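# Push protruding drive blanks fully into loose rack

## Task

Press each drive blank that protrudes from the rack's front face all the way in, until it bottoms out and clicks into its latch. The rack is free-standing, not bolted: tilting it beyond a slight amount is a failure, and it must finish in its original spot. A blank counts only if it stays seated on its own, not because the robot is still holding or pressing it.

## Robot and tools

Robot: two 7-joint arms, left_arm and right_arm, each ending in a two-finger gripper with a wrist camera (cam_left_wrist, cam_right_wrist, both 896x504).

World frame: origin lies on the floor plane z = 0, directly under the midpoint between the two arm bases, which sit 0.70 m above it. +x points forward (the direction both arms face), +z points up, and +y is toward left_arm. Left and right in images do not necessarily match arm names.

Tool execute_actions, argument actions: a list holding at most one item. An empty list commands nothing and just reports state (with pictures). An item with rows is a motion: rows is a list of 1 to 15 rows, and steps (4 to 15, default 15) is how many control steps of 1/30 s it runs; row k is used on step k and the final row repeats if steps exceed rows. An item with only steps (1 to 300) is a wait with no new command, counted from the previous result. Optional pictures: true attaches camera images to a non-empty call.

Each row is one flat list of 16 numbers covering both arms, even when only one moves: left_arm's 7 joint targets then its gripper opening, then right_arm's 7 joint targets then its opening. Joint values are absolute target angles in radians in joint space, in this order: shoulder pitch, shoulder roll, upper arm roll, elbow, forearm roll, wrist pitch, wrist yaw. Ranges for left_arm: -1.396..2.000, -0.175..2.000, -1.571..1.571, 0.000..2.443, -1.571..1.571, -0.785..0.785, -1.571..1.571. right_arm is identical except shoulder pitch -1.300..2.000. True ends may differ by up to 0.017 rad; a target more than 0.017 rad outside a range, and beyond the joint's current angle, gets the whole call refused (nothing is sent). Targets past a real end get clipped, and the result may print "joint sent to its limit" (possibly referring to an earlier motion); absence of that line does not prove more travel exists. Identical values on both arms produce mirrored poses.

Gripper opening is an absolute command from -1 (closed) to +1 (fully open, 0.145 m between pads); closing fully takes around 0.5 s. To keep hold of something, command an opening well below grip_measured; the further below, the harder the squeeze (roughly 10 N per pad max, and a rapid close can overshoot).

Motion limits: each step, a joint's sent target is kept within a fixed distance of its measured angle (rad): shoulder pitch 0.0738, shoulder roll 0.0684, upper arm roll 0.113, elbow 0.119, forearm roll 0.403, wrist pitch and yaw 0.414. If the targets would place a gripper over 70 mm from where it is, all that arm's targets are scaled toward the current angles. So big moves need several calls.

Timing: the simulation keeps running while you think and write. Each result is captured 4 steps before its motion ends; those remaining steps play out before the next action begins. Arms keep chasing the last target until everything nearly stops or a step is HELD; after that, only a new action pushes further.

Result lines: the state line gives, per arm, end_effector_position (m, world frame) and end_effector_quat_wxyz; reported hand position may be off, more so at far reach. end_effector_position is the point between the pads when closed, just under 1 cm behind the fingertips; fingers point along the gripper's +z and close along its y, and closing moves the tips about 17 mm further along +z. Joint positions and Joint velocities list each arm's joints (rad, rad/s) plus pad gap (m, m/s). grip_measured is the measured opening on the command scale. Joint torques follow the joint order (no gripper); they are nonzero even in free air, and friction, offsets and noise blur them. "joint command not followed" means a clearance check altered or blocked some joint targets; HELD marks steps where your row was partly or wholly not sent. MOTOR HOT appears from 85 °C; at 100 °C an OVER-TEMPERATURE FAULT stops the arm and goes limp at the hot joints until cooled — avoid sustained loads.

Cameras: calibration gives pinhole+radial K, D and T_world_to_cam per camera (world to camera, metres); wrist camera poses follow each arm's joint readings and carry small errors (about 0.5 degrees, 2.5 mm, 0.5 percent focal).

Tool zoom_image: camera ("cam_left_wrist" or "cam_right_wrist") and region [x0, y0, x1, y1] in pixels of that camera's latest full image, origin top-left, no larger than 504x504; returns a magnified view.

Tool finished_scene: argument scene, the current scene's number. Replying with no tool call ends everything.

Cautions: push blanks with gentle, controlled contact, not fast slams; watch that the unanchored rack does not slide or tilt; never let the arms collide or press each other; avoid dropping or knocking things over; withdraw the hand before finishing so seated blanks hold by themselves.

Each tool is called after "Request:" as name(argument=value, ...) on one line, values as JSON.

## Session

Request:
execute_actions(actions=[])

Scene clock: 0.00 s of 7200.00 s.
left_arm: end_effector_position=(+0.3857, +0.2647, +0.5311) grip_measured=+1.00 end_effector_quat_wxyz=(+0.332, +0.817, -0.070, +0.467) | right_arm: end_effector_position=(+0.2764, -0.0511, +0.6236) grip_measured=+1.00 end_effector_quat_wxyz=(-0.255, +0.523, +0.724, +0.370)
Joint positions: left_arm=[ 0.445  0.937 -0.243  1.206  1.081  0.651  0.713  0.145] | right_arm=[ 1.023  0.778 -0.692  1.773  0.42   0.52   1.351  0.145]
Joint velocities: left_arm=[-0.011 -0.099 -0.002 -0.012 -0.022 -0.051  0.037  0.   ] | right_arm=[-0.011 -0.033 -0.007  0.002  0.051  0.066  0.022 -0.   ]
Joint torques (N m, as the arm reports them, + toward a larger angle): no reading
Motor temperatures (°C, as the motors report them): left_arm=[28 29 29 27 29 27 26] | right_arm=[29 28 27 26 26 27 30]
camera_calibration (this result's frames):
cam_left_wrist: T_world_to_cam=[[-0.651217, -0.495622, 0.574696, 0.0731689], [-0.647263, -0.0326091, -0.761569, 0.672741], [0.39619, -0.867926, -0.299562, 0.297501], [0, 0, 0, 1]] pos_world=[0.365223, 0.31641, 0.559409]
cam_right_wrist: T_world_to_cam=[[0.880673, 0.471926, 0.0412443, -0.234888], [0.41429, -0.725033, -0.550174, 0.19995], [-0.229738, 0.50161, -0.834031, 0.670165], [0, 0, 0, 1]] pos_world=[0.277985, -0.0803417, 0.678634]

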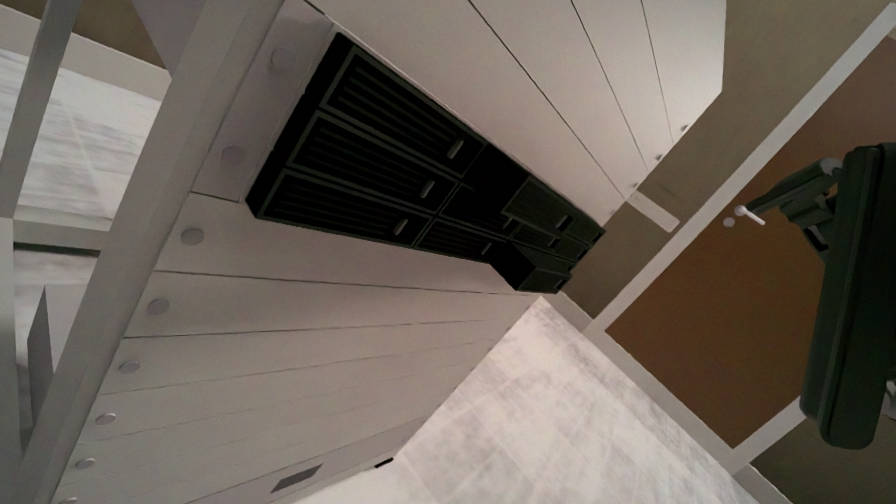

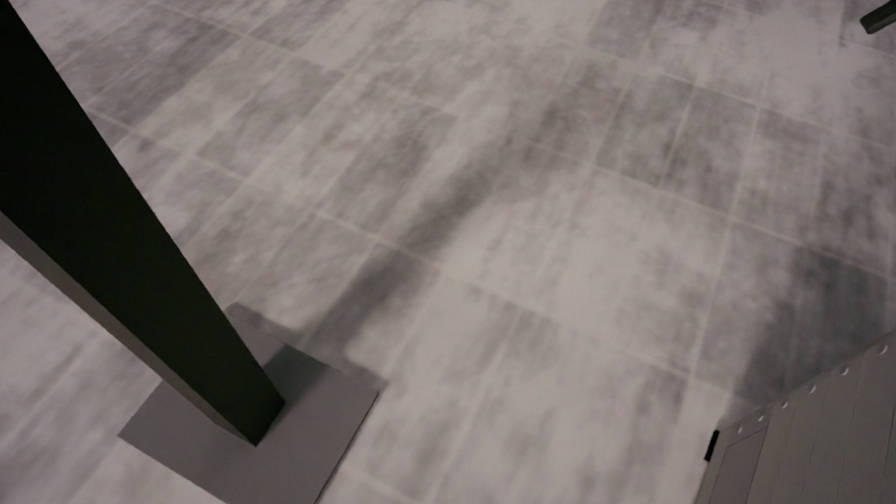

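Request:
execute_actions(actions=[{"rows":[[-0.4,0.7,-0.24,1.9,1.08,0.65,0.71,0.6,-0.4,0.6,-0.4,2.0,0.42,0.52,1.35,0.6]]}])

Request:
execute_actions(actions=[{"steps":12}])

Request:
execute_actions(actions=[{"rows":[[-0.45,0,-0.12,2.15,-1.5,0,0,0.6,-0.45,0,-0.12,2.15,-1.5,0,0,0.6]]}])

Request:
execute_actions(actions=[{"steps":25}], pictures=true)

Scene clock: 0.60 s of 7200.00 s.
left_arm: end_effector_position=(+0.1959, +0.0587, +0.4781) grip_measured=+0.60 end_effector_quat_wxyz=(+0.575, +0.748, -0.163, +0.288) | right_arm: end_effector_position=(+0.1801, -0.0133, +0.5608) grip_measured=+0.60 end_effector_quat_wxyz=(-0.474, +0.503, +0.628, +0.358)
Joint positions: left_arm=[-0.248  0.702 -0.236  1.894  1.082  0.648  0.712  0.119] | right_arm=[ 0.311  0.6   -0.398  2.     0.42   0.519  1.347  0.119]
Joint velocities: left_arm=[-1.967  0.033 -0.252  0.002 -0.095  0.066 -0.066  0.   ] | right_arm=[-1.791  0.055 -0.115 -0.007 -0.022  0.022  0.081 -0.   ]
Joint torques (N m, as the arm reports them, + toward a larger angle): left_arm=[ 7.93  1.11  1.9   4.53  0.66 -0.38  0.4 ] | right_arm=[10.31  1.31  1.95  3.01  0.62 -0.05  0.08]
Motor temperatures (°C, as the motors report them): left_arm=[28 29 29 27 29 27 26] | right_arm=[29 28 28 27 26 27 30]
Steps of this call (steps 1 to 7: nothing new was sent; steps 8 to 18: the first 11 steps of this action). Readings (joint positions):
8: left_arm=[0.399 0.920 -0.215 1.272 1.078 0.646 0.699] | right_arm=[0.960 0.741 -0.599 1.827 0.406 0.522 1.344]
9: left_arm=[0.341 0.880 -0.216 1.376 1.080 0.643 0.699] | right_arm=[0.886 0.674 -0.492 1.926 0.409 0.522 1.343]
11: left_arm=[0.205 0.741 -0.242 1.587 1.078 0.646 0.702] | right_arm=[0.782 0.573 -0.389 2.036 0.437 0.518 1.349]
15: left_arm=[-0.050 0.701 -0.242 1.933 1.088 0.651 0.723] | right_arm=[0.509 0.602 -0.398 1.993 0.417 0.519 1.346]
18: the state above

Scene clock: 1.00 s of 7200.00 s.
left_arm: end_effector_position=(+0.1591, +0.0572, +0.4518) grip_measured=+0.60 end_effector_quat_wxyz=(+0.587, +0.767, -0.120, +0.230) | right_arm: end_effector_position=(+0.0587, -0.0176, +0.4771) grip_measured=+0.60 end_effector_quat_wxyz=(+0.663, -0.609, -0.402, -0.170)
Joint positions: left_arm=[-0.401  0.7   -0.238  1.9    1.08   0.65   0.709  0.119] | right_arm=[-0.395  0.607 -0.366  1.984  0.471  0.533  1.327  0.118]
Joint velocities: left_arm=[-0.033 -0.055 -0.012  0.002  0.022 -0.066 -0.095 -0.   ] | right_arm=[ 0.055  0.033 -0.007 -0.032  0.007 -0.007 -0.007  0.006]
Joint torques (N m, as the arm reports them, + toward a larger angle): left_arm=[ 2.18  1.55  1.35  3.26  0.52 -0.22  0.5 ] | right_arm=[ 0.12 -0.42 -5.32  7.73 -1.19 -0.51  0.99]
Motor temperatures (°C, as the motors report them): left_arm=[28 29 29 27 29 27 26] | right_arm=[29 28 28 27 26 27 30]
Kept back: nothing.
Steps of this call (steps 1 to 4: the last 4 steps of your previous action; steps 5 to 12: the robot went on to your last target). Readings (joint positions):
1: left_arm=[-0.316 0.701 -0.240 1.895 1.080 0.650 0.710] | right_arm=[0.244 0.600 -0.398 1.999 0.419 0.519 1.347]
2: left_arm=[-0.380 0.700 -0.241 1.897 1.079 0.650 0.710] | right_arm=[0.177 0.600 -0.398 1.999 0.419 0.519 1.347]
4: left_arm=[-0.423 0.699 -0.248 1.896 1.074 0.656 0.709] | right_arm=[0.044 0.600 -0.398 1.999 0.419 0.519 1.347]
8: left_arm=[-0.397 0.700 -0.236 1.900 1.080 0.650 0.709] | right_arm=[-0.223 0.600 -0.398 1.999 0.419 0.519 1.347]
12: the state above

Scene clock: 1.37 s of 7200.00 s.
left_arm: end_effector_position=(+0.2792, +0.1156, +0.5472) grip_measured=+0.60 end_effector_quat_wxyz=(-0.250, +0.599, -0.282, +0.707) | right_arm: end_effector_position=(+0.2796, -0.1139, +0.5481) grip_measured=+0.60 end_effector_quat_wxyz=(+0.418, +0.510, +0.427, +0.619)
Joint positions: left_arm=[-0.449 -0.007 -0.121  2.147 -0.839  0.004  0.006  0.119] | right_arm=[-0.446 -0.015 -0.126  2.152 -1.359  0.002  0.023  0.119]
Joint velocities: left_arm=[-0.033 -0.912 -0.09  -0.027 -4.374  0.007  0.037  0.   ] | right_arm=[-0.099  0.363 -0.139  0.007 -2.835 -0.125 -0.344  0.   ]
Joint torques (N m, as the arm reports them, + toward a larger angle): left_arm=[ 1.56  2.73 -0.12  4.43  0.16 -0.38 -0.49] | right_arm=[ 0.8   1.94  0.88  4.79  0.11 -0.03 -0.56]
Motor temperatures (°C, as the motors report them): left_arm=[28 29 29 27 29 27 26] | right_arm=[29 28 28 27 26 27 30]
Steps of this call (steps 1 to 11: the first 11 steps of this action). Readings (joint positions):
1: left_arm=[-0.453 0.646 -0.150 1.967 0.978 0.569 0.613] | right_arm=[-0.436 0.562 -0.279 2.044 0.390 0.442 1.284]
2: left_arm=[-0.473 0.580 -0.106 2.065 0.830 0.420 0.467] | right_arm=[-0.463 0.512 -0.171 2.138 0.259 0.289 1.213]
4: left_arm=[-0.433 0.437 -0.122 2.178 0.471 0.117 0.167] | right_arm=[-0.435 0.378 -0.111 2.172 -0.099 0.077 0.846]
8: left_arm=[-0.457 0.178 -0.119 2.145 -0.277 0.014 0.017] | right_arm=[-0.451 0.114 -0.119 2.144 -0.857 0.014 0.155]
11: the state above

Scene clock: 2.20 s of 7200.00 s.
left_arm: end_effector_position=(+0.2790, +0.1172, +0.5483) grip_measured=+0.60 end_effector_quat_wxyz=(+0.467, -0.473, +0.462, -0.587) | right_arm: end_effector_position=(+0.2787, -0.1174, +0.5493) grip_measured=+0.60 end_effector_quat_wxyz=(+0.468, +0.472, +0.462, +0.587)
Joint positions: left_arm=[-0.449  0.001 -0.119  2.149 -1.498  0.     0.006  0.119] | right_arm=[-0.45   0.001 -0.118  2.152 -1.498  0.     0.006  0.119]
Joint velocities: left_arm=[ 0.033 -0.033  0.012 -0.007 -0.022  0.037  0.007  0.   ] | right_arm=[ 0.121  0.099  0.012  0.002 -0.007 -0.022 -0.037  0.   ]
Joint torques (N m, as the arm reports them, + toward a larger angle): left_arm=[ 1.59 -1.29 -0.9   4.35  0.04 -0.08 -0.67] | right_arm=[ 1.84 -0.91 -0.71  4.74  0.05 -0.1  -0.56]
Motor temperatures (°C, as the motors report them): left_arm=[28 29 29 27 29 27 26] | right_arm=[29 28 28 27 26 27 30]
Kept back: nothing.
Steps of this call (steps 1 to 4: the last 4 steps of your previous action; steps 5 to 25: the robot went on to your last target). Readings (joint positions):
1: left_arm=[-0.449 -0.014 -0.127 2.148 -1.025 0.000 0.006] | right_arm=[-0.448 -0.001 -0.125 2.152 -1.427 -0.000 0.015]
2: left_arm=[-0.449 -0.001 -0.124 2.149 -1.212 -0.000 0.006] | right_arm=[-0.450 0.004 -0.119 2.152 -1.462 0.000 0.011]
4: left_arm=[-0.449 0.002 -0.119 2.149 -1.423 0.000 0.006] | right_arm=[-0.450 0.001 -0.118 2.152 -1.489 0.000 0.007]
8: left_arm=[-0.449 0.001 -0.119 2.149 -1.493 0.000 0.006] | right_arm=[-0.450 0.001 -0.118 2.152 -1.497 0.000 0.006]
25: the state above
camera_calibration (this result's frames):
cam_left_wrist: T_world_to_cam=[[-0.255728, -0.097171, -0.961853, 0.606164], [-0.0742205, 0.993973, -0.0806829, -0.041538], [0.963896, 0.0507564, -0.261398, -0.0700074], [0, 0, 0, 1]] pos_world=[0.21941, 0.103743, 0.56139]
cam_right_wrist: T_world_to_cam=[[0.257051, -0.0731326, 0.963627, -0.599362], [-0.145021, -0.98876, -0.0363551, -0.0473318], [0.955455, -0.130401, -0.264767, -0.0752316], [0, 0, 0, 1]] pos_world=[0.219083, -0.100443, 0.555922]

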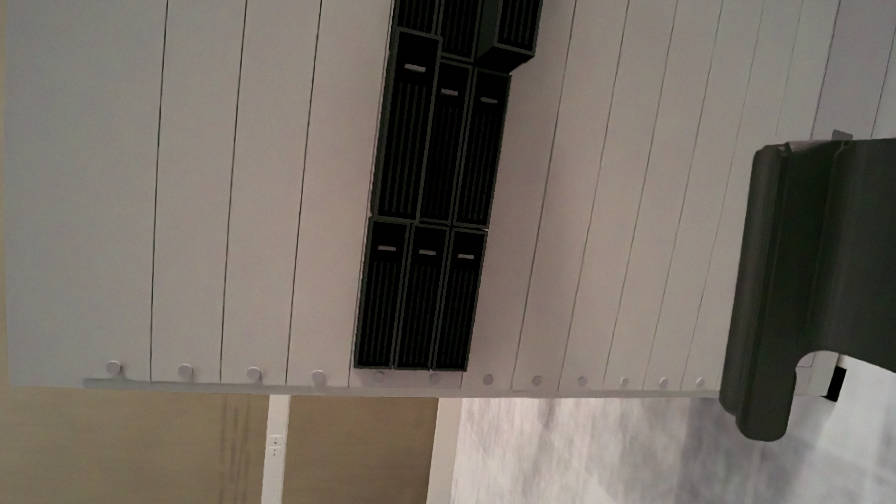

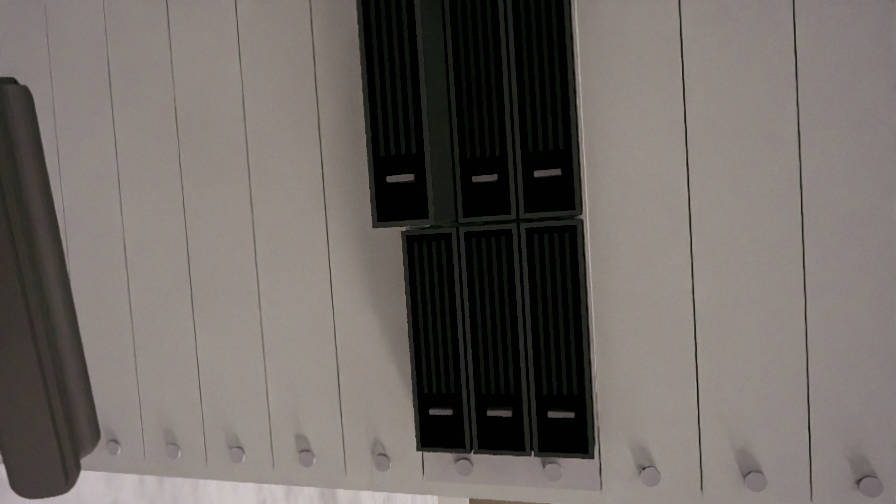

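Request:
execute_actions(actions=[{"rows":[[-0.42,0,-0.14,2.12,-1.5,0,0,-1,-0.44,0,-0.1,2.12,-1.5,0,0,-1],[-0.38,0,-0.16,2.08,-1.5,0,0,-1,-0.42,0,-0.08,2.08,-1.5,0,0,-1],[-0.34,0,-0.18,2.04,-1.5,0,0,-1,-0.4,0,-0.06,2.04,-1.5,0,0,-1],[-0.3,0,-0.2,2.0,-1.5,0,0,-1,-0.38,0,-0.04,2.0,-1.5,0,0,-1],[-0.26,0,-0.22,1.965,-1.5,0,0,-1,-0.36,0,-0.02,1.96,-1.5,0,0,-1],[-0.22,0,-0.24,1.93,-1.5,0,0,-1,-0.34,0,0,1.92,-1.5,0,0,-1],[-0.18,0,-0.26,1.89,-1.5,0,0,-1,-0.32,0,0,1.89,-1.5,0,0,-1],[-0.135,0,-0.275,1.85,-1.5,0,0,-1,-0.3,0,0,1.86,-1.5,0,0,-1],[-0.09,0,-0.285,1.806,-1.5,0,0,-1,-0.3,0,0,1.86,-1.5,0,0,-1],[-0.044,0,-0.286,1.763,-1.5,0,0,-1,-0.3,0,0,1.86,-1.5,0,0,-1],[0,0,-0.285,1.72,-1.5,0,0,-1,-0.3,0,0,1.86,-1.5,0,0,-1],[0.04,0,-0.284,1.68,-1.5,0,0,-1,-0.3,0,0,1.86,-1.5,0,0,-1],[0.075,0,-0.283,1.646,-1.5,0,0,-1,-0.3,0,0,1.86,-1.5,0,0,-1],[0.11,0,-0.282,1.612,-1.5,0,0,-1,-0.3,0,0,1.86,-1.5,0,0,-1],[0.137,0,-0.281,1.585,-1.5,0,0,-1,-0.3,0,0,1.86,-1.5,0,0,-1]]}])

Request:
execute_actions(actions=[{"rows":[[0.16,0,-0.281,1.56,-1.5,0,0,-1,-0.3,0,0,1.86,-1.5,0,0,-1],[0.18,0,-0.282,1.538,-1.5,0,0,-1,-0.3,0,0,1.86,-1.5,0,0,-1],[0.2,0,-0.282,1.516,-1.5,0,0,-1,-0.3,0,0,1.86,-1.5,0,0,-1],[0.22,0,-0.283,1.494,-1.5,0,0,-1,-0.3,0,0,1.86,-1.5,0,0,-1],[0.237,0,-0.283,1.475,-1.5,0,0,-1,-0.3,0,0,1.86,-1.5,0,0,-1],[0.253,0,-0.284,1.457,-1.5,0,0,-1,-0.3,0,0,1.86,-1.5,0,0,-1],[0.269,0,-0.284,1.44,-1.5,0,0,-1,-0.3,0,0,1.86,-1.5,0,0,-1],[0.285,0,-0.285,1.422,-1.5,0,0,-1,-0.3,0,0,1.86,-1.5,0,0,-1],[0.301,0,-0.285,1.405,-1.5,0,0,-1,-0.3,0,0,1.86,-1.5,0,0,-1],[0.317,0,-0.286,1.387,-1.5,0,0,-1,-0.3,0,0,1.86,-1.5,0,0,-1],[0.332,0,-0.287,1.37,-1.5,0,0,-1,-0.3,0,0,1.86,-1.5,0,0,-1],[0.347,0,-0.289,1.352,-1.5,0,0,-1,-0.3,0,0,1.86,-1.5,0,0,-1],[0.362,0,-0.29,1.335,-1.5,0,0,-1,-0.3,0,0,1.86,-1.5,0,0,-1],[0.377,0,-0.292,1.317,-1.5,0,0,-1,-0.3,0,0,1.86,-1.5,0,0,-1],[0.39,0,-0.293,1.302,-1.5,0,0,-1,-0.3,0,0,1.86,-1.5,0,0,-1]]}])

Request:
execute_actions(actions=[{"steps":7}], pictures=true)

Scene clock: 3.47 s of 7200.00 s.
left_arm: end_effector_position=(+0.3597, +0.0481, +0.5367) grip_measured=-0.98 end_effector_quat_wxyz=(-0.432, +0.408, -0.506, +0.625) | right_arm: end_effector_position=(+0.3148, -0.1556, +0.4838) grip_measured=-0.98 end_effector_quat_wxyz=(+0.480, +0.521, +0.484, +0.514)
Joint positions: left_arm=[-0.    -0.001 -0.288  1.726 -1.499 -0.001  0.     0.001] | right_arm=[-0.298  0.     0.001  1.859 -1.499  0.002  0.001  0.001]
Joint velocities: left_arm=[ 1.198 -0.055  0.046 -1.087  0.007 -0.037  0.051 -0.28 ] | right_arm=[-0.033 -0.033  0.002 -0.022  0.066 -0.007  0.022 -0.28 ]
Joint torques (N m, as the arm reports them, + toward a larger angle): left_arm=[ 2.04 -1.57  0.1   4.85  0.07 -0.03 -0.69] | right_arm=[ 2.63 -0.6  -0.42  5.38  0.09 -0.1  -0.45]
Motor temperatures (°C, as the motors report them): left_arm=[28 29 29 27 29 27 26] | right_arm=[29 28 28 27 26 27 30]
Steps of this call (steps 1 to 15: the robot went on to your last target; steps 16 to 27: nothing new was sent; steps 28 to 38: the first 11 steps of this action). Readings (joint positions):
28: left_arm=[-0.434 0.002 -0.130 2.133 -1.498 0.002 0.003] | right_arm=[-0.443 -0.001 -0.111 2.138 -1.498 -0.002 0.002]
29: left_arm=[-0.391 0.002 -0.154 2.091 -1.498 0.002 0.001] | right_arm=[-0.423 -0.002 -0.090 2.099 -1.498 -0.003 -0.002]
31: left_arm=[-0.295 -0.000 -0.198 2.005 -1.499 0.000 0.001] | right_arm=[-0.379 -0.000 -0.042 2.006 -1.499 -0.001 -0.000]
35: left_arm=[-0.139 -0.001 -0.275 1.856 -1.499 -0.000 -0.000] | right_arm=[-0.302 0.002 0.004 1.866 -1.499 0.002 0.000]
38: the state above

Scene clock: 3.97 s of 7200.00 s.
left_arm: end_effector_position=(+0.4334, +0.0502, +0.5362) grip_measured=-1.00 end_effector_quat_wxyz=(-0.456, +0.392, -0.534, +0.595) | right_arm: end_effector_position=(+0.3145, -0.1556, +0.4834) grip_measured=-1.00 end_effector_quat_wxyz=(+0.480, +0.521, +0.484, +0.514)
Joint positions: left_arm=[ 0.33  -0.    -0.285  1.375 -1.499 -0.001 -0.001  0.   ] | right_arm=[-0.299  0.     0.001  1.859 -1.499  0.002  0.001  0.   ]
Joint velocities: left_arm=[ 0.385  0.011 -0.046 -0.437 -0.007 -0.007  0.007 -0.   ] | right_arm=[ 0.033 -0.077 -0.007 -0.002  0.022  0.095 -0.066 -0.   ]
Joint torques (N m, as the arm reports them, + toward a larger angle): left_arm=[ 6.8  -1.71 -0.34  3.9   0.06  0.   -0.48] | right_arm=[ 2.88 -0.56 -0.41  5.33  0.09 -0.1  -0.46]
Motor temperatures (°C, as the motors report them): left_arm=[28 29 29 27 29 27 26] | right_arm=[29 28 28 27 26 27 30]
Steps of this call (steps 1 to 4: the last 4 steps of your previous action; steps 5 to 15: the first 11 steps of this action). Readings (joint positions):
5: left_arm=[0.161 -0.001 -0.282 1.566 -1.499 -0.001 -0.001] | right_arm=[-0.299 0.000 0.001 1.859 -1.499 0.002 0.001]
6: left_arm=[0.181 -0.001 -0.282 1.544 -1.499 -0.001 -0.001] | right_arm=[-0.299 0.000 0.001 1.859 -1.499 0.002 0.001]
8: left_arm=[0.217 -0.001 -0.282 1.500 -1.499 -0.001 -0.001] | right_arm=[-0.299 0.000 0.001 1.859 -1.499 0.002 0.001]
12: left_arm=[0.283 -0.000 -0.283 1.428 -1.499 -0.001 -0.001] | right_arm=[-0.299 0.000 0.001 1.859 -1.499 0.002 0.001]
15: the state above

Scene clock: 4.20 s of 7200.00 s.
left_arm: end_effector_position=(+0.4458, +0.0492, +0.5359) grip_measured=-1.00 end_effector_quat_wxyz=(+0.459, -0.389, +0.541, -0.587) | right_arm: end_effector_position=(+0.3145, -0.1556, +0.4834) grip_measured=-1.00 end_effector_quat_wxyz=(+0.480, +0.521, +0.484, +0.514)
Joint positions: left_arm=[ 0.389 -0.    -0.292  1.305 -1.5   -0.001 -0.003  0.   ] | right_arm=[-0.299  0.     0.001  1.859 -1.499  0.002  0.001  0.   ]
Joint velocities: left_arm=[ 0.011  0.011  0.002 -0.002  0.051  0.051  0.007  0.   ] | right_arm=[-0.011 -0.055 -0.017 -0.007 -0.037  0.022 -0.037  0.   ]
Joint torques (N m, as the arm reports them, + toward a larger angle): left_arm=[ 7.85 -1.83  0.12  3.39  0.09  0.04 -0.43] | right_arm=[ 2.87 -0.63 -0.41  5.23  0.1  -0.11 -0.45]
Motor temperatures (°C, as the motors report them): left_arm=[28 29 29 27 29 27 26] | right_arm=[29 28 28 27 26 27 30]
Kept back: nothing.
Steps of this call (steps 1 to 4: the last 4 steps of your previous action; steps 5 to 7: the robot went on to your last target). Readings (joint positions):
1: left_arm=[0.346 -0.000 -0.286 1.358 -1.499 -0.001 -0.001] | right_arm=[-0.299 0.000 0.001 1.859 -1.499 0.002 0.001]
2: left_arm=[0.360 -0.000 -0.288 1.341 -1.499 -0.001 -0.001] | right_arm=[-0.299 0.000 0.001 1.859 -1.499 0.002 0.001]
4: left_arm=[0.384 -0.000 -0.291 1.310 -1.500 -0.001 -0.005] | right_arm=[-0.299 0.000 0.001 1.859 -1.499 0.002 0.001]
7: the state above
camera_calibration (this result's frames):
cam_left_wrist: T_world_to_cam=[[-0.238851, 0.10086, -0.965804, 0.615125], [0.0895299, 0.992642, 0.0815216, -0.122384], [0.96692, -0.0669968, -0.246124, -0.234373], [0, 0, 0, 1]] pos_world=[0.3845, 0.0437394, 0.546382]
cam_right_wrist: T_world_to_cam=[[0.379977, -0.0505662, 0.923613, -0.563656], [-0.248236, -0.967451, 0.0491589, -0.0879126], [0.891065, -0.247953, -0.380162, -0.0741103], [0, 0, 0, 1]] pos_world=[0.25839, -0.131929, 0.496748]

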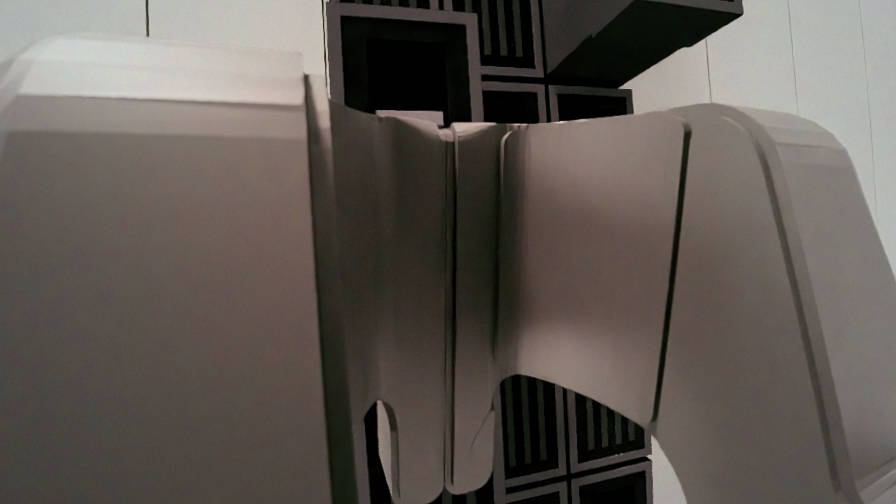

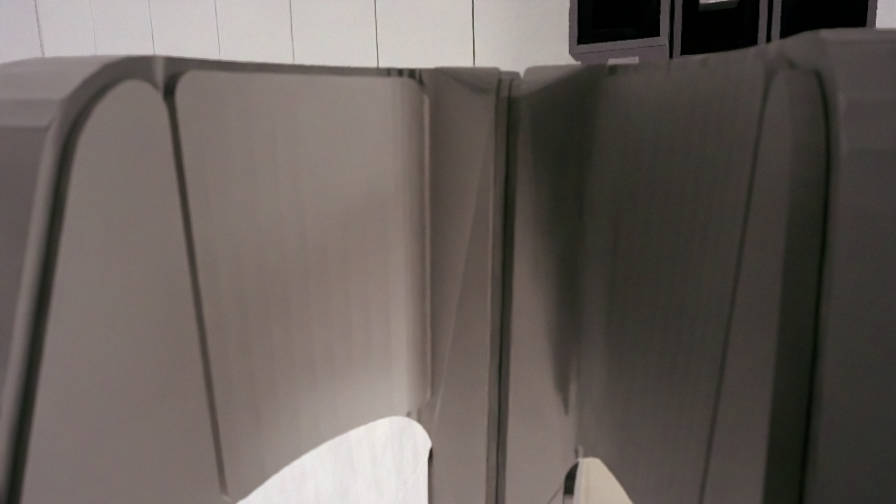

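Request:
execute_actions(actions=[{"rows":[[0.402,0,-0.294,1.29,-1.5,0,0,-1,-0.3,0,0,1.86,-1.5,0,0,-1],[0.414,0,-0.296,1.277,-1.5,0,0,-1,-0.3,0,0,1.86,-1.5,0,0,-1],[0.426,0,-0.297,1.264,-1.5,0,0,-1,-0.3,0,0,1.86,-1.5,0,0,-1],[0.438,0,-0.299,1.251,-1.5,0,0,-1,-0.3,0,0,1.86,-1.5,0,0,-1],[0.45,0,-0.3,1.238,-1.5,0,0,-1,-0.3,0,0,1.86,-1.5,0,0,-1],[0.462,0,-0.302,1.225,-1.5,0,0,-1,-0.3,0,0,1.86,-1.5,0,0,-1],[0.474,0,-0.303,1.211,-1.5,0,0,-1,-0.3,0,0,1.86,-1.5,0,0,-1],[0.486,0,-0.304,1.197,-1.5,0,0,-1,-0.3,0,0,1.86,-1.5,0,0,-1],[0.497,0,-0.306,1.184,-1.5,0,0,-1,-0.3,0,0,1.86,-1.5,0,0,-1],[0.508,0,-0.307,1.171,-1.5,0,0,-1,-0.3,0,0,1.86,-1.5,0,0,-1]]}], pictures=true)

Scene clock: 4.87 s of 7200.00 s.
left_arm: end_effector_position=(+0.4685, +0.0477, +0.5356) grip_measured=-1.00 end_effector_quat_wxyz=(+0.461, -0.385, +0.559, -0.572) | right_arm: end_effector_position=(+0.3145, -0.1556, +0.4834) grip_measured=-1.00 end_effector_quat_wxyz=(+0.480, +0.521, +0.484, +0.514)
Joint positions: left_arm=[ 0.5   -0.001 -0.308  1.173 -1.499 -0.006  0.001  0.   ] | right_arm=[-0.299  0.     0.001  1.859 -1.499  0.002  0.001  0.   ]
Joint velocities: left_arm=[-0.033 -0.011  0.002 -0.027  0.051 -0.066  0.066 -0.   ] | right_arm=[-0.055  0.077  0.017  0.002  0.022 -0.022 -0.007 -0.   ]
Joint torques (N m, as the arm reports them, + toward a larger angle): left_arm=[10.29 -1.66  0.67  3.6   0.08  0.17 -0.63] | right_arm=[ 2.86 -0.5  -0.37  5.31  0.08 -0.1  -0.45]
Motor temperatures (°C, as the motors report them): left_arm=[28 29 29 27 29 27 26] | right_arm=[29 28 28 27 26 27 30]
Steps of this call (steps 1 to 9: the robot went on to your last target; steps 10 to 20: the first 11 steps of this action). Readings (joint positions):
10: left_arm=[0.393 -0.000 -0.293 1.299 -1.501 -0.001 -0.006] | right_arm=[-0.299 0.000 0.001 1.859 -1.499 0.002 0.001]
11: left_arm=[0.404 -0.000 -0.294 1.285 -1.501 -0.001 -0.007] | right_arm=[-0.299 0.000 0.001 1.859 -1.499 0.002 0.001]
13: left_arm=[0.430 -0.000 -0.298 1.256 -1.501 -0.001 -0.005] | right_arm=[-0.299 0.000 0.001 1.859 -1.499 0.002 0.001]
17: left_arm=[0.475 -0.001 -0.304 1.201 -1.500 -0.004 -0.003] | right_arm=[-0.299 0.000 0.001 1.859 -1.499 0.002 0.001]
20: the state above
camera_calibration (this result's frames):
cam_left_wrist: T_world_to_cam=[[-0.258007, 0.142076, -0.95564, 0.621963], [0.0935615, 0.988154, 0.12165, -0.146073], [0.961602, -0.0580247, -0.268243, -0.24262], [0, 0, 0, 1]] pos_world=[0.407442, 0.0418989, 0.547061]
cam_right_wrist: T_world_to_cam=[[0.379977, -0.0505662, 0.923613, -0.563656], [-0.248236, -0.967451, 0.0491589, -0.0879126], [0.891065, -0.247953, -0.380162, -0.0741103], [0, 0, 0, 1]] pos_world=[0.25839, -0.131929, 0.496748]

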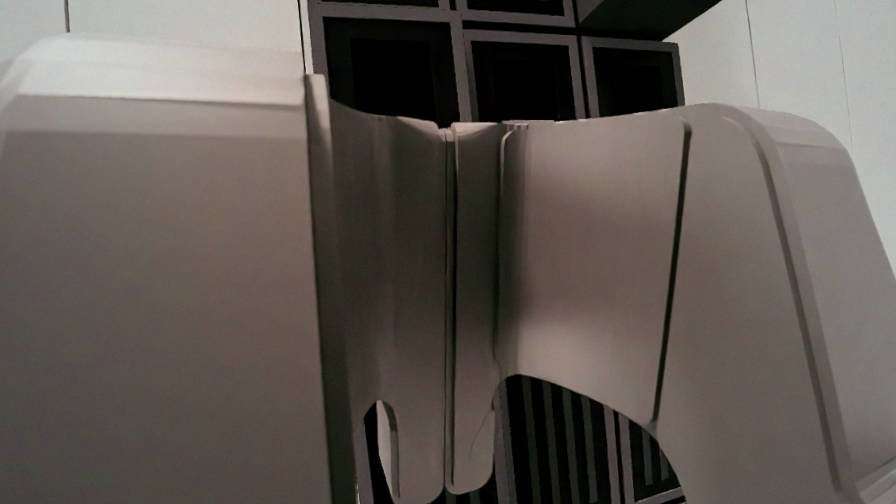

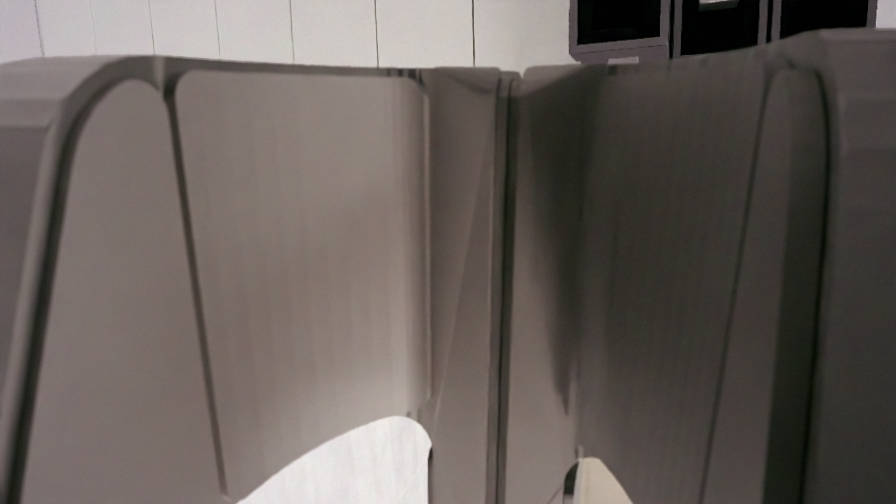

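Nearly flush.

Request:
execute_actions(actions=[{"rows":[[0.514,0,-0.308,1.164,-1.5,0,0,-1,-0.3,0,0,1.86,-1.5,0,0,-1],[0.52,0,-0.309,1.156,-1.5,0,0,-1,-0.3,0,0,1.86,-1.5,0,0,-1],[0.526,0,-0.31,1.149,-1.5,0,0,-1,-0.3,0,0,1.86,-1.5,0,0,-1],[0.532,0,-0.311,1.141,-1.5,0,0,-1,-0.3,0,0,1.86,-1.5,0,0,-1]],"steps":12}])

Scene clock: 5.27 s of 7200.00 s.
left_arm: end_effector_position=(+0.4732, +0.0475, +0.5354) grip_measured=-1.00 end_effector_quat_wxyz=(+0.461, -0.384, +0.563, -0.569) | right_arm: end_effector_position=(+0.3145, -0.1556, +0.4834) grip_measured=-1.00 end_effector_quat_wxyz=(+0.480, +0.521, +0.484, +0.514)
Joint positions: left_arm=[ 0.523 -0.001 -0.312  1.144 -1.499 -0.007  0.002  0.   ] | right_arm=[-0.299  0.     0.001  1.859 -1.499  0.002  0.001  0.   ]
Joint velocities: left_arm=[ 0.011 -0.033 -0.002 -0.007  0.022 -0.037 -0.007  0.   ] | right_arm=[ 0.011  0.011 -0.007  0.002 -0.037 -0.007  0.007 -0.   ]
Joint torques (N m, as the arm reports them, + toward a larger angle): left_arm=[10.42 -1.54  0.68  3.35  0.09  0.23 -0.54] | right_arm=[ 2.94 -0.6  -0.4   5.39  0.1  -0.12 -0.44]
Motor temperatures (°C, as the motors report them): left_arm=[28 29 29 28 29 27 26] | right_arm=[29 28 28 27 26 27 30]
Steps of this call (steps 1 to 4: the last 4 steps of your previous action; steps 5 to 12: the first 8 steps of this action). Readings (joint positions):
5: left_arm=[0.502 -0.001 -0.309 1.170 -1.500 -0.006 0.001] | right_arm=[-0.299 0.000 0.001 1.859 -1.499 0.002 0.001]
6: left_arm=[0.508 -0.001 -0.310 1.162 -1.500 -0.006 0.001] | right_arm=[-0.299 0.000 0.001 1.859 -1.499 0.002 0.001]
8: left_arm=[0.521 -0.001 -0.312 1.146 -1.500 -0.006 0.001] | right_arm=[-0.299 0.000 0.001 1.859 -1.499 0.002 0.001]
12: the state above

Request:
execute_actions(actions=[{"rows":[[0.539,0,-0.313,1.132,-1.5,0,0,-1,-0.3,0,0,1.86,-1.5,0,0,-1],[0.546,0,-0.314,1.123,-1.5,0,0,-1,-0.3,0,0,1.86,-1.5,0,0,-1],[0.553,0,-0.316,1.114,-1.5,0,0,-1,-0.3,0,0,1.86,-1.5,0,0,-1],[0.56,0,-0.317,1.105,-1.5,0,0,-1,-0.3,0,0,1.86,-1.5,0,0,-1]],"steps":12}])

Scene clock: 5.67 s of 7200.00 s.
left_arm: end_effector_position=(+0.4756, +0.0471, +0.5348) grip_measured=-1.00 end_effector_quat_wxyz=(+0.465, -0.380, +0.562, -0.569) | right_arm: end_effector_position=(+0.3145, -0.1556, +0.4834) grip_measured=-1.00 end_effector_quat_wxyz=(+0.480, +0.521, +0.484, +0.514)
Joint positions: left_arm=[ 0.536 -0.001 -0.319  1.117 -1.502 -0.002 -0.021  0.   ] | right_arm=[-0.299  0.     0.001  1.859 -1.499  0.002  0.001  0.   ]
Joint velocities: left_arm=[-0.033 -0.011 -0.007  0.002  0.007  0.081  0.022  0.   ] | right_arm=[-0.033  0.011  0.012  0.012 -0.037  0.022  0.037  0.   ]
Joint torques (N m, as the arm reports them, + toward a larger angle): left_arm=[14.02 -1.5   0.9   1.65  0.14  0.09  0.09] | right_arm=[ 2.88 -0.57 -0.38  5.35  0.09 -0.1  -0.46]
Motor temperatures (°C, as the motors report them): left_arm=[28 29 29 28 29 27 26] | right_arm=[29 28 28 27 26 27 30]
Steps of this call (steps 1 to 4: the last 4 steps of your previous action; steps 5 to 12: the first 8 steps of this action). Readings (joint positions):
5: left_arm=[0.526 -0.001 -0.314 1.138 -1.500 -0.007 0.000] | right_arm=[-0.299 0.000 0.001 1.859 -1.499 0.002 0.001]
6: left_arm=[0.534 -0.001 -0.315 1.129 -1.500 -0.007 0.000] | right_arm=[-0.299 0.000 0.001 1.859 -1.499 0.002 0.001]
8: left_arm=[0.536 -0.001 -0.318 1.119 -1.501 -0.003 -0.015] | right_arm=[-0.299 0.000 0.001 1.859 -1.499 0.002 0.001]
12: the state above

Stopped. Swap arms.

Request:
execute_actions(actions=[{"rows":[[0.5,0,-0.3,1.18,-1.5,0,0,-1,-0.3,0,0,1.86,-1.5,0,0,-1],[0.45,0,-0.28,1.24,-1.5,0,0,-1,-0.29,0,-0.02,1.85,-1.5,0,0,-1],[0.39,0,-0.25,1.31,-1.5,0,0,-1,-0.27,0,-0.04,1.83,-1.5,0,0,-1],[0.33,0,-0.21,1.38,-1.5,0,0,-1,-0.24,0,-0.07,1.8,-1.5,0,0,-1],[0.27,0,-0.17,1.44,-1.5,0,0,-1,-0.21,0,-0.1,1.77,-1.5,0,0,-1],[0.21,0,-0.13,1.51,-1.5,0,0,-0.5,-0.18,0,-0.13,1.74,-1.5,0,0,-1],[0.15,0,-0.09,1.57,-1.5,0,0,0,-0.15,0,-0.16,1.71,-1.5,0,0,-1],[0.09,0,-0.05,1.63,-1.5,0,0,0.6,-0.115,0,-0.19,1.68,-1.5,0,0,-1],[0.04,0,-0.02,1.68,-1.5,0,0,0.6,-0.08,0,-0.22,1.649,-1.5,0,0,-1],[-0.01,0,0,1.73,-1.5,0,0,0.6,-0.04,0,-0.24,1.61,-1.5,0,0,-1],[-0.05,0,0,1.77,-1.5,0,0,0.6,0,0,-0.246,1.571,-1.5,0,0,-1],[-0.08,0,0,1.8,-1.5,0,0,0.6,0.035,0,-0.246,1.537,-1.5,0,0,-1],[-0.1,0,0,1.82,-1.5,0,0,0.6,0.065,0,-0.246,1.507,-1.5,0,0,-1],[-0.1,0,0,1.82,-1.5,0,0,0.6,0.085,0,-0.246,1.488,-1.5,0,0,-1],[-0.1,0,0,1.82,-1.5,0,0,0.6,0.102,0,-0.246,1.471,-1.5,0,0,-1]]}])

Request:
execute_actions(actions=[{"rows":[[-0.1,0,0,1.82,-1.5,0,0,0.6,0.118,0,-0.247,1.455,-1.5,0,0,-1],[-0.1,0,0,1.82,-1.5,0,0,0.6,0.134,0,-0.248,1.439,-1.5,0,0,-1],[-0.1,0,0,1.82,-1.5,0,0,0.6,0.15,0,-0.249,1.423,-1.5,0,0,-1],[-0.1,0,0,1.82,-1.5,0,0,0.6,0.166,0,-0.25,1.406,-1.5,0,0,-1],[-0.1,0,0,1.82,-1.5,0,0,0.6,0.182,0,-0.251,1.39,-1.5,0,0,-1],[-0.1,0,0,1.82,-1.5,0,0,0.6,0.198,0,-0.252,1.373,-1.5,0,0,-1],[-0.1,0,0,1.82,-1.5,0,0,0.6,0.214,0,-0.253,1.356,-1.5,0,0,-1],[-0.1,0,0,1.82,-1.5,0,0,0.6,0.23,0,-0.254,1.339,-1.5,0,0,-1],[-0.1,0,0,1.82,-1.5,0,0,0.6,0.245,0,-0.255,1.323,-1.5,0,0,-1],[-0.1,0,0,1.82,-1.5,0,0,0.6,0.26,0,-0.256,1.307,-1.5,0,0,-1],[-0.1,0,0,1.82,-1.5,0,0,0.6,0.274,0,-0.256,1.292,-1.5,0,0,-1],[-0.1,0,0,1.82,-1.5,0,0,0.6,0.288,0,-0.257,1.277,-1.5,0,0,-1],[-0.1,0,0,1.82,-1.5,0,0,0.6,0.303,0,-0.259,1.26,-1.5,0,0,-1],[-0.1,0,0,1.82,-1.5,0,0,0.6,0.318,0,-0.261,1.243,-1.5,0,0,-1],[-0.1,0,0,1.82,-1.5,0,0,0.6,0.333,0,-0.263,1.225,-1.5,0,0,-1]]}])

Request:
execute_actions(actions=[{"rows":[[-0.1,0,0,1.82,-1.5,0,0,0.6,0.347,0,-0.265,1.209,-1.5,0,0,-1],[-0.1,0,0,1.82,-1.5,0,0,0.6,0.361,0,-0.267,1.192,-1.5,0,0,-1],[-0.1,0,0,1.82,-1.5,0,0,0.6,0.375,0,-0.269,1.176,-1.5,0,0,-1],[-0.1,0,0,1.82,-1.5,0,0,0.6,0.388,0,-0.271,1.161,-1.5,0,0,-1],[-0.1,0,0,1.82,-1.5,0,0,0.6,0.4,0,-0.273,1.147,-1.5,0,0,-1],[-0.1,0,0,1.82,-1.5,0,0,0.6,0.412,0,-0.275,1.133,-1.5,0,0,-1],[-0.1,0,0,1.82,-1.5,0,0,0.6,0.423,0,-0.277,1.12,-1.5,0,0,-1],[-0.1,0,0,1.82,-1.5,0,0,0.6,0.433,0,-0.278,1.108,-1.5,0,0,-1],[-0.1,0,0,1.82,-1.5,0,0,0.6,0.442,0,-0.28,1.097,-1.5,0,0,-1]]}], pictures=true)

Scene clock: 6.93 s of 7200.00 s.
left_arm: end_effector_position=(+0.3642, +0.1591, +0.5327) grip_measured=-0.13 end_effector_quat_wxyz=(+0.520, -0.480, +0.445, -0.549) | right_arm: end_effector_position=(+0.3670, -0.0591, +0.4802) grip_measured=-1.00 end_effector_quat_wxyz=(+0.412, +0.452, +0.541, +0.577)
Joint positions: left_arm=[-0.051  0.005  0.007  1.766 -1.501  0.004  0.     0.066] | right_arm=[-0.003 -0.004 -0.252  1.578 -1.499 -0.002 -0.     0.   ]
Joint velocities: left_arm=[-1.11  -0.033  0.007  1.053 -0.022 -0.007 -0.081  0.324] | right_arm=[ 1.    -0.143 -0.12  -1.053  0.051 -0.007  0.007 -0.   ]
Joint torques (N m, as the arm reports them, + toward a larger angle): left_arm=[ 7.11 -1.98 -1.9   2.69  0.14 -0.19 -0.46] | right_arm=[ 3.07 -0.38  1.19  5.69  0.1   0.02 -0.53]
Motor temperatures (°C, as the motors report them): left_arm=[29 29 29 28 29 27 26] | right_arm=[29 28 28 27 26 27 30]
Steps of this call (steps 1 to 4: the last 4 steps of your previous action; steps 5 to 15: the robot went on to your last target; steps 16 to 27: nothing new was sent; steps 28 to 38: the first 11 steps of this action). Readings (joint positions):
28: left_arm=[0.509 -0.001 -0.307 1.164 -1.502 -0.003 -0.012] | right_arm=[-0.299 0.000 0.001 1.859 -1.499 0.002 0.001]
29: left_arm=[0.461 -0.002 -0.283 1.237 -1.501 -0.002 -0.009] | right_arm=[-0.295 0.003 -0.008 1.856 -1.499 0.003 0.001]
31: left_arm=[0.339 -0.007 -0.219 1.378 -1.501 -0.004 -0.007] | right_arm=[-0.247 0.003 -0.060 1.809 -1.499 0.004 -0.000]
35: left_arm=[0.086 0.002 -0.052 1.619 -1.501 0.000 0.002] | right_arm=[-0.117 -0.001 -0.186 1.689 -1.499 -0.000 -0.002]
38: the state above

Scene clock: 7.43 s of 7200.00 s.
left_arm: end_effector_position=(+0.3535, +0.1550, +0.5355) grip_measured=+0.60 end_effector_quat_wxyz=(+0.517, -0.478, +0.444, -0.554) | right_arm: end_effector_position=(+0.4267, -0.0631, +0.4826) grip_measured=-1.00 end_effector_quat_wxyz=(+0.433, +0.438, +0.558, +0.556)
Joint positions: left_arm=[-0.099 -0.001 -0.     1.819 -1.501  0.002  0.     0.119] | right_arm=[ 0.268  0.    -0.254  1.301 -1.5   -0.    -0.003  0.   ]
Joint velocities: left_arm=[-0.121  0.055 -0.027  0.012 -0.037 -0.037 -0.022 -0.   ] | right_arm=[ 0.187  0.011 -0.002 -0.31  -0.051  0.022 -0.037 -0.   ]
Joint torques (N m, as the arm reports them, + toward a larger angle): left_arm=[ 3.91 -0.64 -0.19  4.19  0.12 -0.1  -0.51] | right_arm=[ 8.49 -1.47 -0.28  3.94  0.11 -0.04 -0.31]
Motor temperatures (°C, as the motors report them): left_arm=[29 29 29 28 29 27 26] | right_arm=[30 28 28 27 26 27 30]
Steps of this call (steps 1 to 4: the last 4 steps of your previous action; steps 5 to 15: the first 11 steps of this action). Readings (joint positions):
5: left_arm=[-0.100 -0.001 -0.000 1.819 -1.501 0.002 0.000] | right_arm=[0.118 0.000 -0.245 1.463 -1.499 -0.001 -0.001]
6: left_arm=[-0.098 -0.001 -0.000 1.819 -1.501 0.002 0.000] | right_arm=[0.130 0.000 -0.246 1.445 -1.499 -0.001 -0.001]
8: left_arm=[-0.099 -0.001 -0.000 1.819 -1.501 0.002 0.000] | right_arm=[0.162 0.000 -0.248 1.411 -1.499 -0.001 -0.001]
12: left_arm=[-0.099 -0.001 -0.000 1.819 -1.501 0.002 0.000] | right_arm=[0.231 0.000 -0.251 1.347 -1.499 -0.001 -0.001]
15: the state above

Scene clock: 7.93 s of 7200.00 s.
left_arm: end_effector_position=(+0.3535, +0.1550, +0.5355) grip_measured=+0.60 end_effector_quat_wxyz=(+0.517, -0.478, +0.444, -0.554) | right_arm: end_effector_position=(+0.4597, -0.0655, +0.4812) grip_measured=-1.00 end_effector_quat_wxyz=(+0.443, +0.433, +0.574, +0.534)
Joint positions: left_arm=[-0.099 -0.001 -0.     1.819 -1.501  0.002  0.     0.119] | right_arm=[ 0.427  0.003 -0.276  1.108 -1.501  0.014 -0.014  0.   ]
Joint velocities: left_arm=[-0.011  0.143 -0.012  0.022  0.022 -0.051  0.022 -0.   ] | right_arm=[ 0.011 -0.077  0.002 -0.012  0.007 -0.007 -0.022  0.   ]
Joint torques (N m, as the arm reports them, + toward a larger angle): left_arm=[ 3.96 -0.63 -0.2   4.22  0.12 -0.11 -0.51] | right_arm=[12.72 -1.99 -0.39  2.85  0.13 -0.39 -0.1 ]
Motor temperatures (°C, as the motors report them): left_arm=[29 29 29 28 29 27 26] | right_arm=[30 28 28 27 26 27 30]
Steps of this call (steps 1 to 4: the last 4 steps of your previous action; steps 5 to 15: the first 11 steps of this action). Readings (joint positions):
5: left_arm=[-0.099 -0.001 -0.000 1.819 -1.501 0.002 0.000] | right_arm=[0.341 0.000 -0.261 1.216 -1.500 0.005 -0.004]
6: left_arm=[-0.099 -0.001 -0.000 1.819 -1.501 0.002 0.000] | right_arm=[0.354 0.001 -0.262 1.200 -1.500 0.006 -0.005]
8: left_arm=[-0.099 -0.001 -0.000 1.819 -1.501 0.002 0.000] | right_arm=[0.381 0.001 -0.266 1.168 -1.500 0.008 -0.004]
12: left_arm=[-0.099 -0.001 -0.000 1.819 -1.501 0.002 0.000] | right_arm=[0.426 0.002 -0.272 1.114 -1.500 0.010 -0.004]
15: the state above
camera_calibration (this result's frames):
cam_left_wrist: T_world_to_cam=[[-0.220542, -0.0740001, -0.972566, 0.606254], [-0.181388, 0.982836, -0.0336494, -0.0601372], [0.958363, 0.168991, -0.230179, -0.180203], [0, 0, 0, 1]] pos_world=[0.295497, 0.134421, 0.546119]
cam_right_wrist: T_world_to_cam=[[0.377631, 0.149883, 0.913745, -0.593341], [-0.0142125, -0.985758, 0.167569, -0.130295], [0.925847, -0.076266, -0.370123, -0.191528], [0, 0, 0, 1]] pos_world=[0.399538, -0.0541149, 0.493107]

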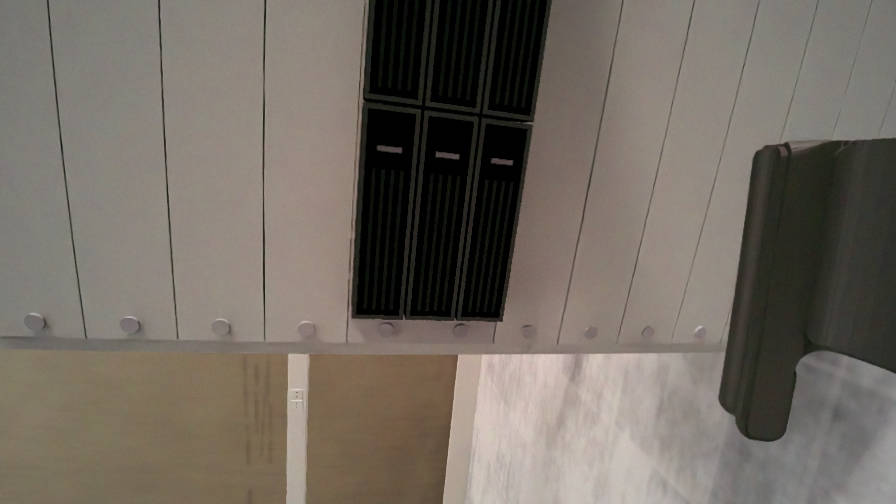

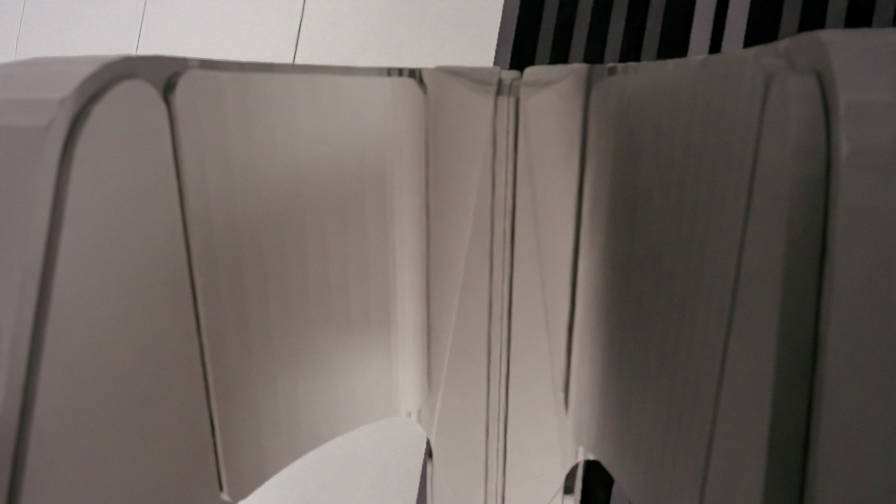

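Seems stopped; press slightly more, then retract and look.

Request:
execute_actions(actions=[{"rows":[[-0.1,0,0,1.82,-1.5,0,0,0.6,0.447,0,-0.281,1.091,-1.5,0,0,-1],[-0.1,0,0,1.82,-1.5,0,0,0.6,0.452,0,-0.282,1.085,-1.5,0,0,-1]],"steps":9}])

Request:
execute_actions(actions=[{"rows":[[-0.1,0,0,1.82,-1.5,0,0,0.6,0.4,0,-0.275,1.147,-1.5,0,0,-1],[-0.1,0,0,1.82,-1.5,0,0,0.6,0.35,0,-0.275,1.21,-1.5,0,0,-1],[-0.1,0,0,1.82,-1.5,0,0,0.6,0.29,0,-0.28,1.28,-1.5,0,0,-0.5],[-0.1,0,0,1.82,-1.5,0,0,0.6,0.23,0,-0.29,1.35,-1.5,0,0,0],[-0.1,0,0,1.82,-1.5,0,0,0.6,0.17,0,-0.3,1.43,-1.5,0,0,0.6],[-0.1,0,0,1.82,-1.5,0,0,0.6,0.11,0,-0.31,1.51,-1.5,0,0,0.6],[-0.1,0,0,1.82,-1.5,0,0,0.6,0.05,0,-0.32,1.59,-1.5,0,0,0.6],[-0.1,0,0,1.82,-1.5,0,0,0.6,-0.01,0,-0.33,1.67,-1.5,0,0,0.6],[-0.1,0,0,1.82,-1.5,0,0,0.6,-0.07,0,-0.33,1.75,-1.5,0,0,0.6],[-0.1,0,0,1.82,-1.5,0,0,0.6,-0.12,0,-0.33,1.82,-1.5,0,0,0.6],[-0.1,0,0,1.82,-1.5,0,0,0.6,-0.15,0,-0.33,1.86,-1.5,0,0,0.6]]}])

Request:
execute_actions(actions=[{"steps":8}], pictures=true)

Scene clock: 8.70 s of 7200.00 s.
left_arm: end_effector_position=(+0.3535, +0.1550, +0.5355) grip_measured=+0.60 end_effector_quat_wxyz=(+0.517, -0.478, +0.444, -0.554) | right_arm: end_effector_position=(+0.4600, -0.0654, +0.4809) grip_measured=-1.00 end_effector_quat_wxyz=(+0.446, +0.432, +0.573, +0.535)
Joint positions: left_arm=[-0.099 -0.001 -0.     1.819 -1.501  0.002  0.     0.119] | right_arm=[ 0.429  0.003 -0.279  1.1   -1.502  0.018 -0.026  0.   ]
Joint velocities: left_arm=[ 0.077 -0.077 -0.017 -0.007  0.007 -0.022 -0.022  0.   ] | right_arm=[ 0.011 -0.033 -0.002 -0.007 -0.007 -0.022  0.022  0.   ]
Joint torques (N m, as the arm reports them, + toward a larger angle): left_arm=[ 3.97 -0.61 -0.21  4.23  0.12 -0.1  -0.51] | right_arm=[15.01 -1.95 -0.23  2.21  0.15 -0.5   0.25]
Motor temperatures (°C, as the motors report them): left_arm=[29 29 29 28 29 27 26] | right_arm=[30 28 28 27 26 27 30]
Steps of this call (steps 1 to 4: the last 4 steps of your previous action; steps 5 to 15: the robot went on to your last target; steps 16 to 18: nothing new was sent; steps 19 to 23: the first 5 steps of this action). Readings (joint positions):
19: left_arm=[-0.099 -0.001 -0.000 1.819 -1.501 0.002 0.000] | right_arm=[0.428 0.003 -0.277 1.105 -1.501 0.015 -0.017]
20: left_arm=[-0.099 -0.001 -0.000 1.819 -1.501 0.002 0.000] | right_arm=[0.429 0.003 -0.278 1.101 -1.502 0.017 -0.022]
22: left_arm=[-0.099 -0.001 -0.000 1.819 -1.501 0.002 0.000] | right_arm=[0.429 0.003 -0.279 1.100 -1.502 0.018 -0.026]
23: the state above

Scene clock: 9.20 s of 7200.00 s.
left_arm: end_effector_position=(+0.3535, +0.1550, +0.5355) grip_measured=+0.60 end_effector_quat_wxyz=(+0.517, -0.478, +0.444, -0.554) | right_arm: end_effector_position=(+0.3224, -0.0359, +0.5377) grip_measured=+0.30 end_effector_quat_wxyz=(+0.405, +0.412, +0.504, +0.642)
Joint positions: left_arm=[-0.099 -0.001 -0.     1.819 -1.501  0.002  0.     0.119] | right_arm=[-0.155 -0.002 -0.333  1.867 -1.501 -0.002 -0.002  0.098]
Joint velocities: left_arm=[ 0.055  0.055  0.007 -0.017 -0.007 -0.081 -0.037  0.   ] | right_arm=[-0.67  -0.099 -0.007  0.93  -0.007 -0.022 -0.081  0.311]
Joint torques (N m, as the arm reports them, + toward a larger angle): left_arm=[ 3.95 -0.62 -0.21  4.23  0.12 -0.1  -0.51] | right_arm=[ 7.18 -1.47  0.1   1.69  0.15 -0.04 -0.23]
Motor temperatures (°C, as the motors report them): left_arm=[29 29 29 28 29 27 26] | right_arm=[30 28 28 27 26 27 30]
Steps of this call (steps 1 to 4: the last 4 steps of your previous action; steps 5 to 15: the first 11 steps of this action). Readings (joint positions):
5: left_arm=[-0.099 -0.001 -0.000 1.819 -1.501 0.002 0.000] | right_arm=[0.409 0.003 -0.274 1.134 -1.502 0.014 -0.018]
6: left_arm=[-0.099 -0.001 -0.000 1.819 -1.501 0.002 0.000] | right_arm=[0.365 0.003 -0.271 1.201 -1.502 0.011 -0.012]
8: left_arm=[-0.099 -0.001 -0.000 1.819 -1.501 0.002 0.000] | right_arm=[0.239 0.002 -0.282 1.348 -1.501 0.007 -0.008]
12: left_arm=[-0.099 -0.001 -0.000 1.819 -1.501 0.002 0.000] | right_arm=[-0.017 0.000 -0.329 1.651 -1.501 -0.000 0.005]
15: the state above

Scene clock: 9.47 s of 7200.00 s.
left_arm: end_effector_position=(+0.3535, +0.1550, +0.5355) grip_measured=+0.60 end_effector_quat_wxyz=(+0.517, -0.478, +0.444, -0.554) | right_arm: end_effector_position=(+0.3238, -0.0363, +0.5377) grip_measured=+0.60 end_effector_quat_wxyz=(+0.406, +0.412, +0.504, +0.641)
Joint positions: left_arm=[-0.099 -0.001 -0.     1.819 -1.501  0.002  0.     0.119] | right_arm=[-0.149 -0.002 -0.331  1.862 -1.501 -0.002 -0.003  0.119]
Joint velocities: left_arm=[-0.011  0.011  0.007 -0.012  0.007  0.007  0.051  0.   ] | right_arm=[0.011 0.033 0.012 0.002 0.007 0.022 0.022 0.   ]
Joint torques (N m, as the arm reports them, + toward a larger angle): left_arm=[ 3.97 -0.62 -0.21  4.21  0.12 -0.1  -0.5 ] | right_arm=[ 3.6  -1.64 -0.09  4.69  0.13 -0.03 -0.35]
Motor temperatures (°C, as the motors report them): left_arm=[29 29 29 28 29 27 26] | right_arm=[30 28 28 27 26 27 30]
Kept back: nothing.
Steps of this call (steps 1 to 4: the last 4 steps of your previous action; steps 5 to 8: the robot went on to your last target). Readings (joint positions):
1: left_arm=[-0.099 -0.001 -0.000 1.819 -1.501 0.002 0.000] | right_arm=[-0.160 -0.002 -0.333 1.874 -1.501 -0.002 -0.003]
2: left_arm=[-0.099 -0.001 -0.000 1.819 -1.501 0.002 0.000] | right_arm=[-0.151 -0.002 -0.332 1.864 -1.501 -0.002 -0.003]
4: left_arm=[-0.099 -0.001 -0.000 1.819 -1.501 0.002 0.000] | right_arm=[-0.149 -0.002 -0.331 1.862 -1.501 -0.002 -0.003]
8: the state above
camera_calibration (this result's frames):
cam_left_wrist: T_world_to_cam=[[-0.220542, -0.0740001, -0.972566, 0.606254], [-0.181388, 0.982836, -0.0336494, -0.0601372], [0.958363, 0.168991, -0.230179, -0.180203], [0, 0, 0, 1]] pos_world=[0.295497, 0.134421, 0.546119]
cam_right_wrist: T_world_to_cam=[[0.241785, -0.0200906, 0.970122, -0.590512], [0.0754996, -0.996365, -0.039451, -0.0310636], [0.967388, 0.0827825, -0.23939, -0.120557], [0, 0, 0, 1]] pos_world=[0.261748, -0.0328343, 0.542783]

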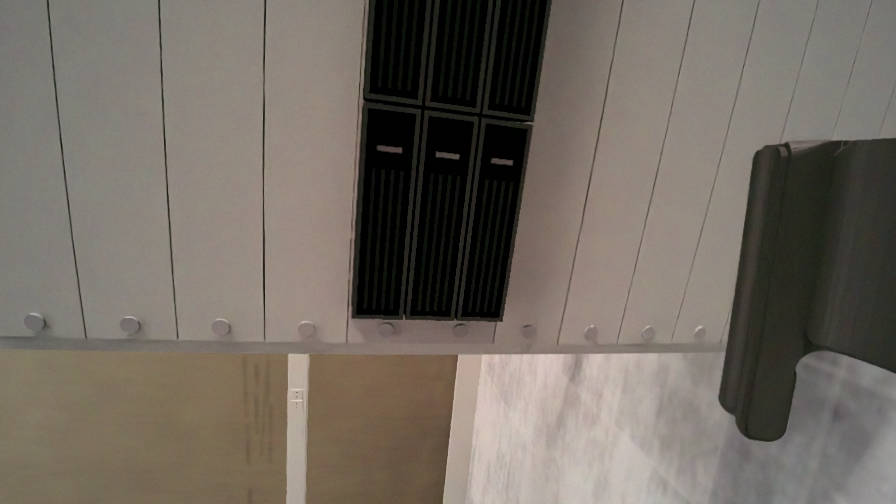

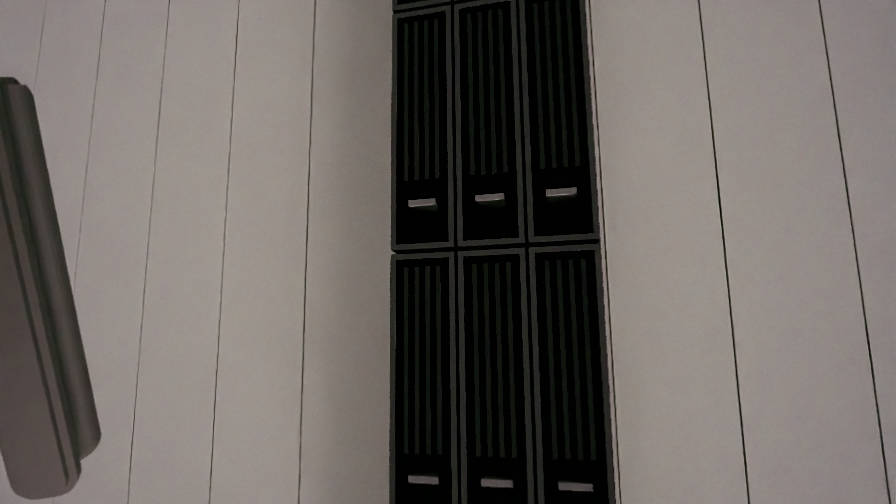

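Request:
finished_scene(scene=2)

The scene is finished: the task was done.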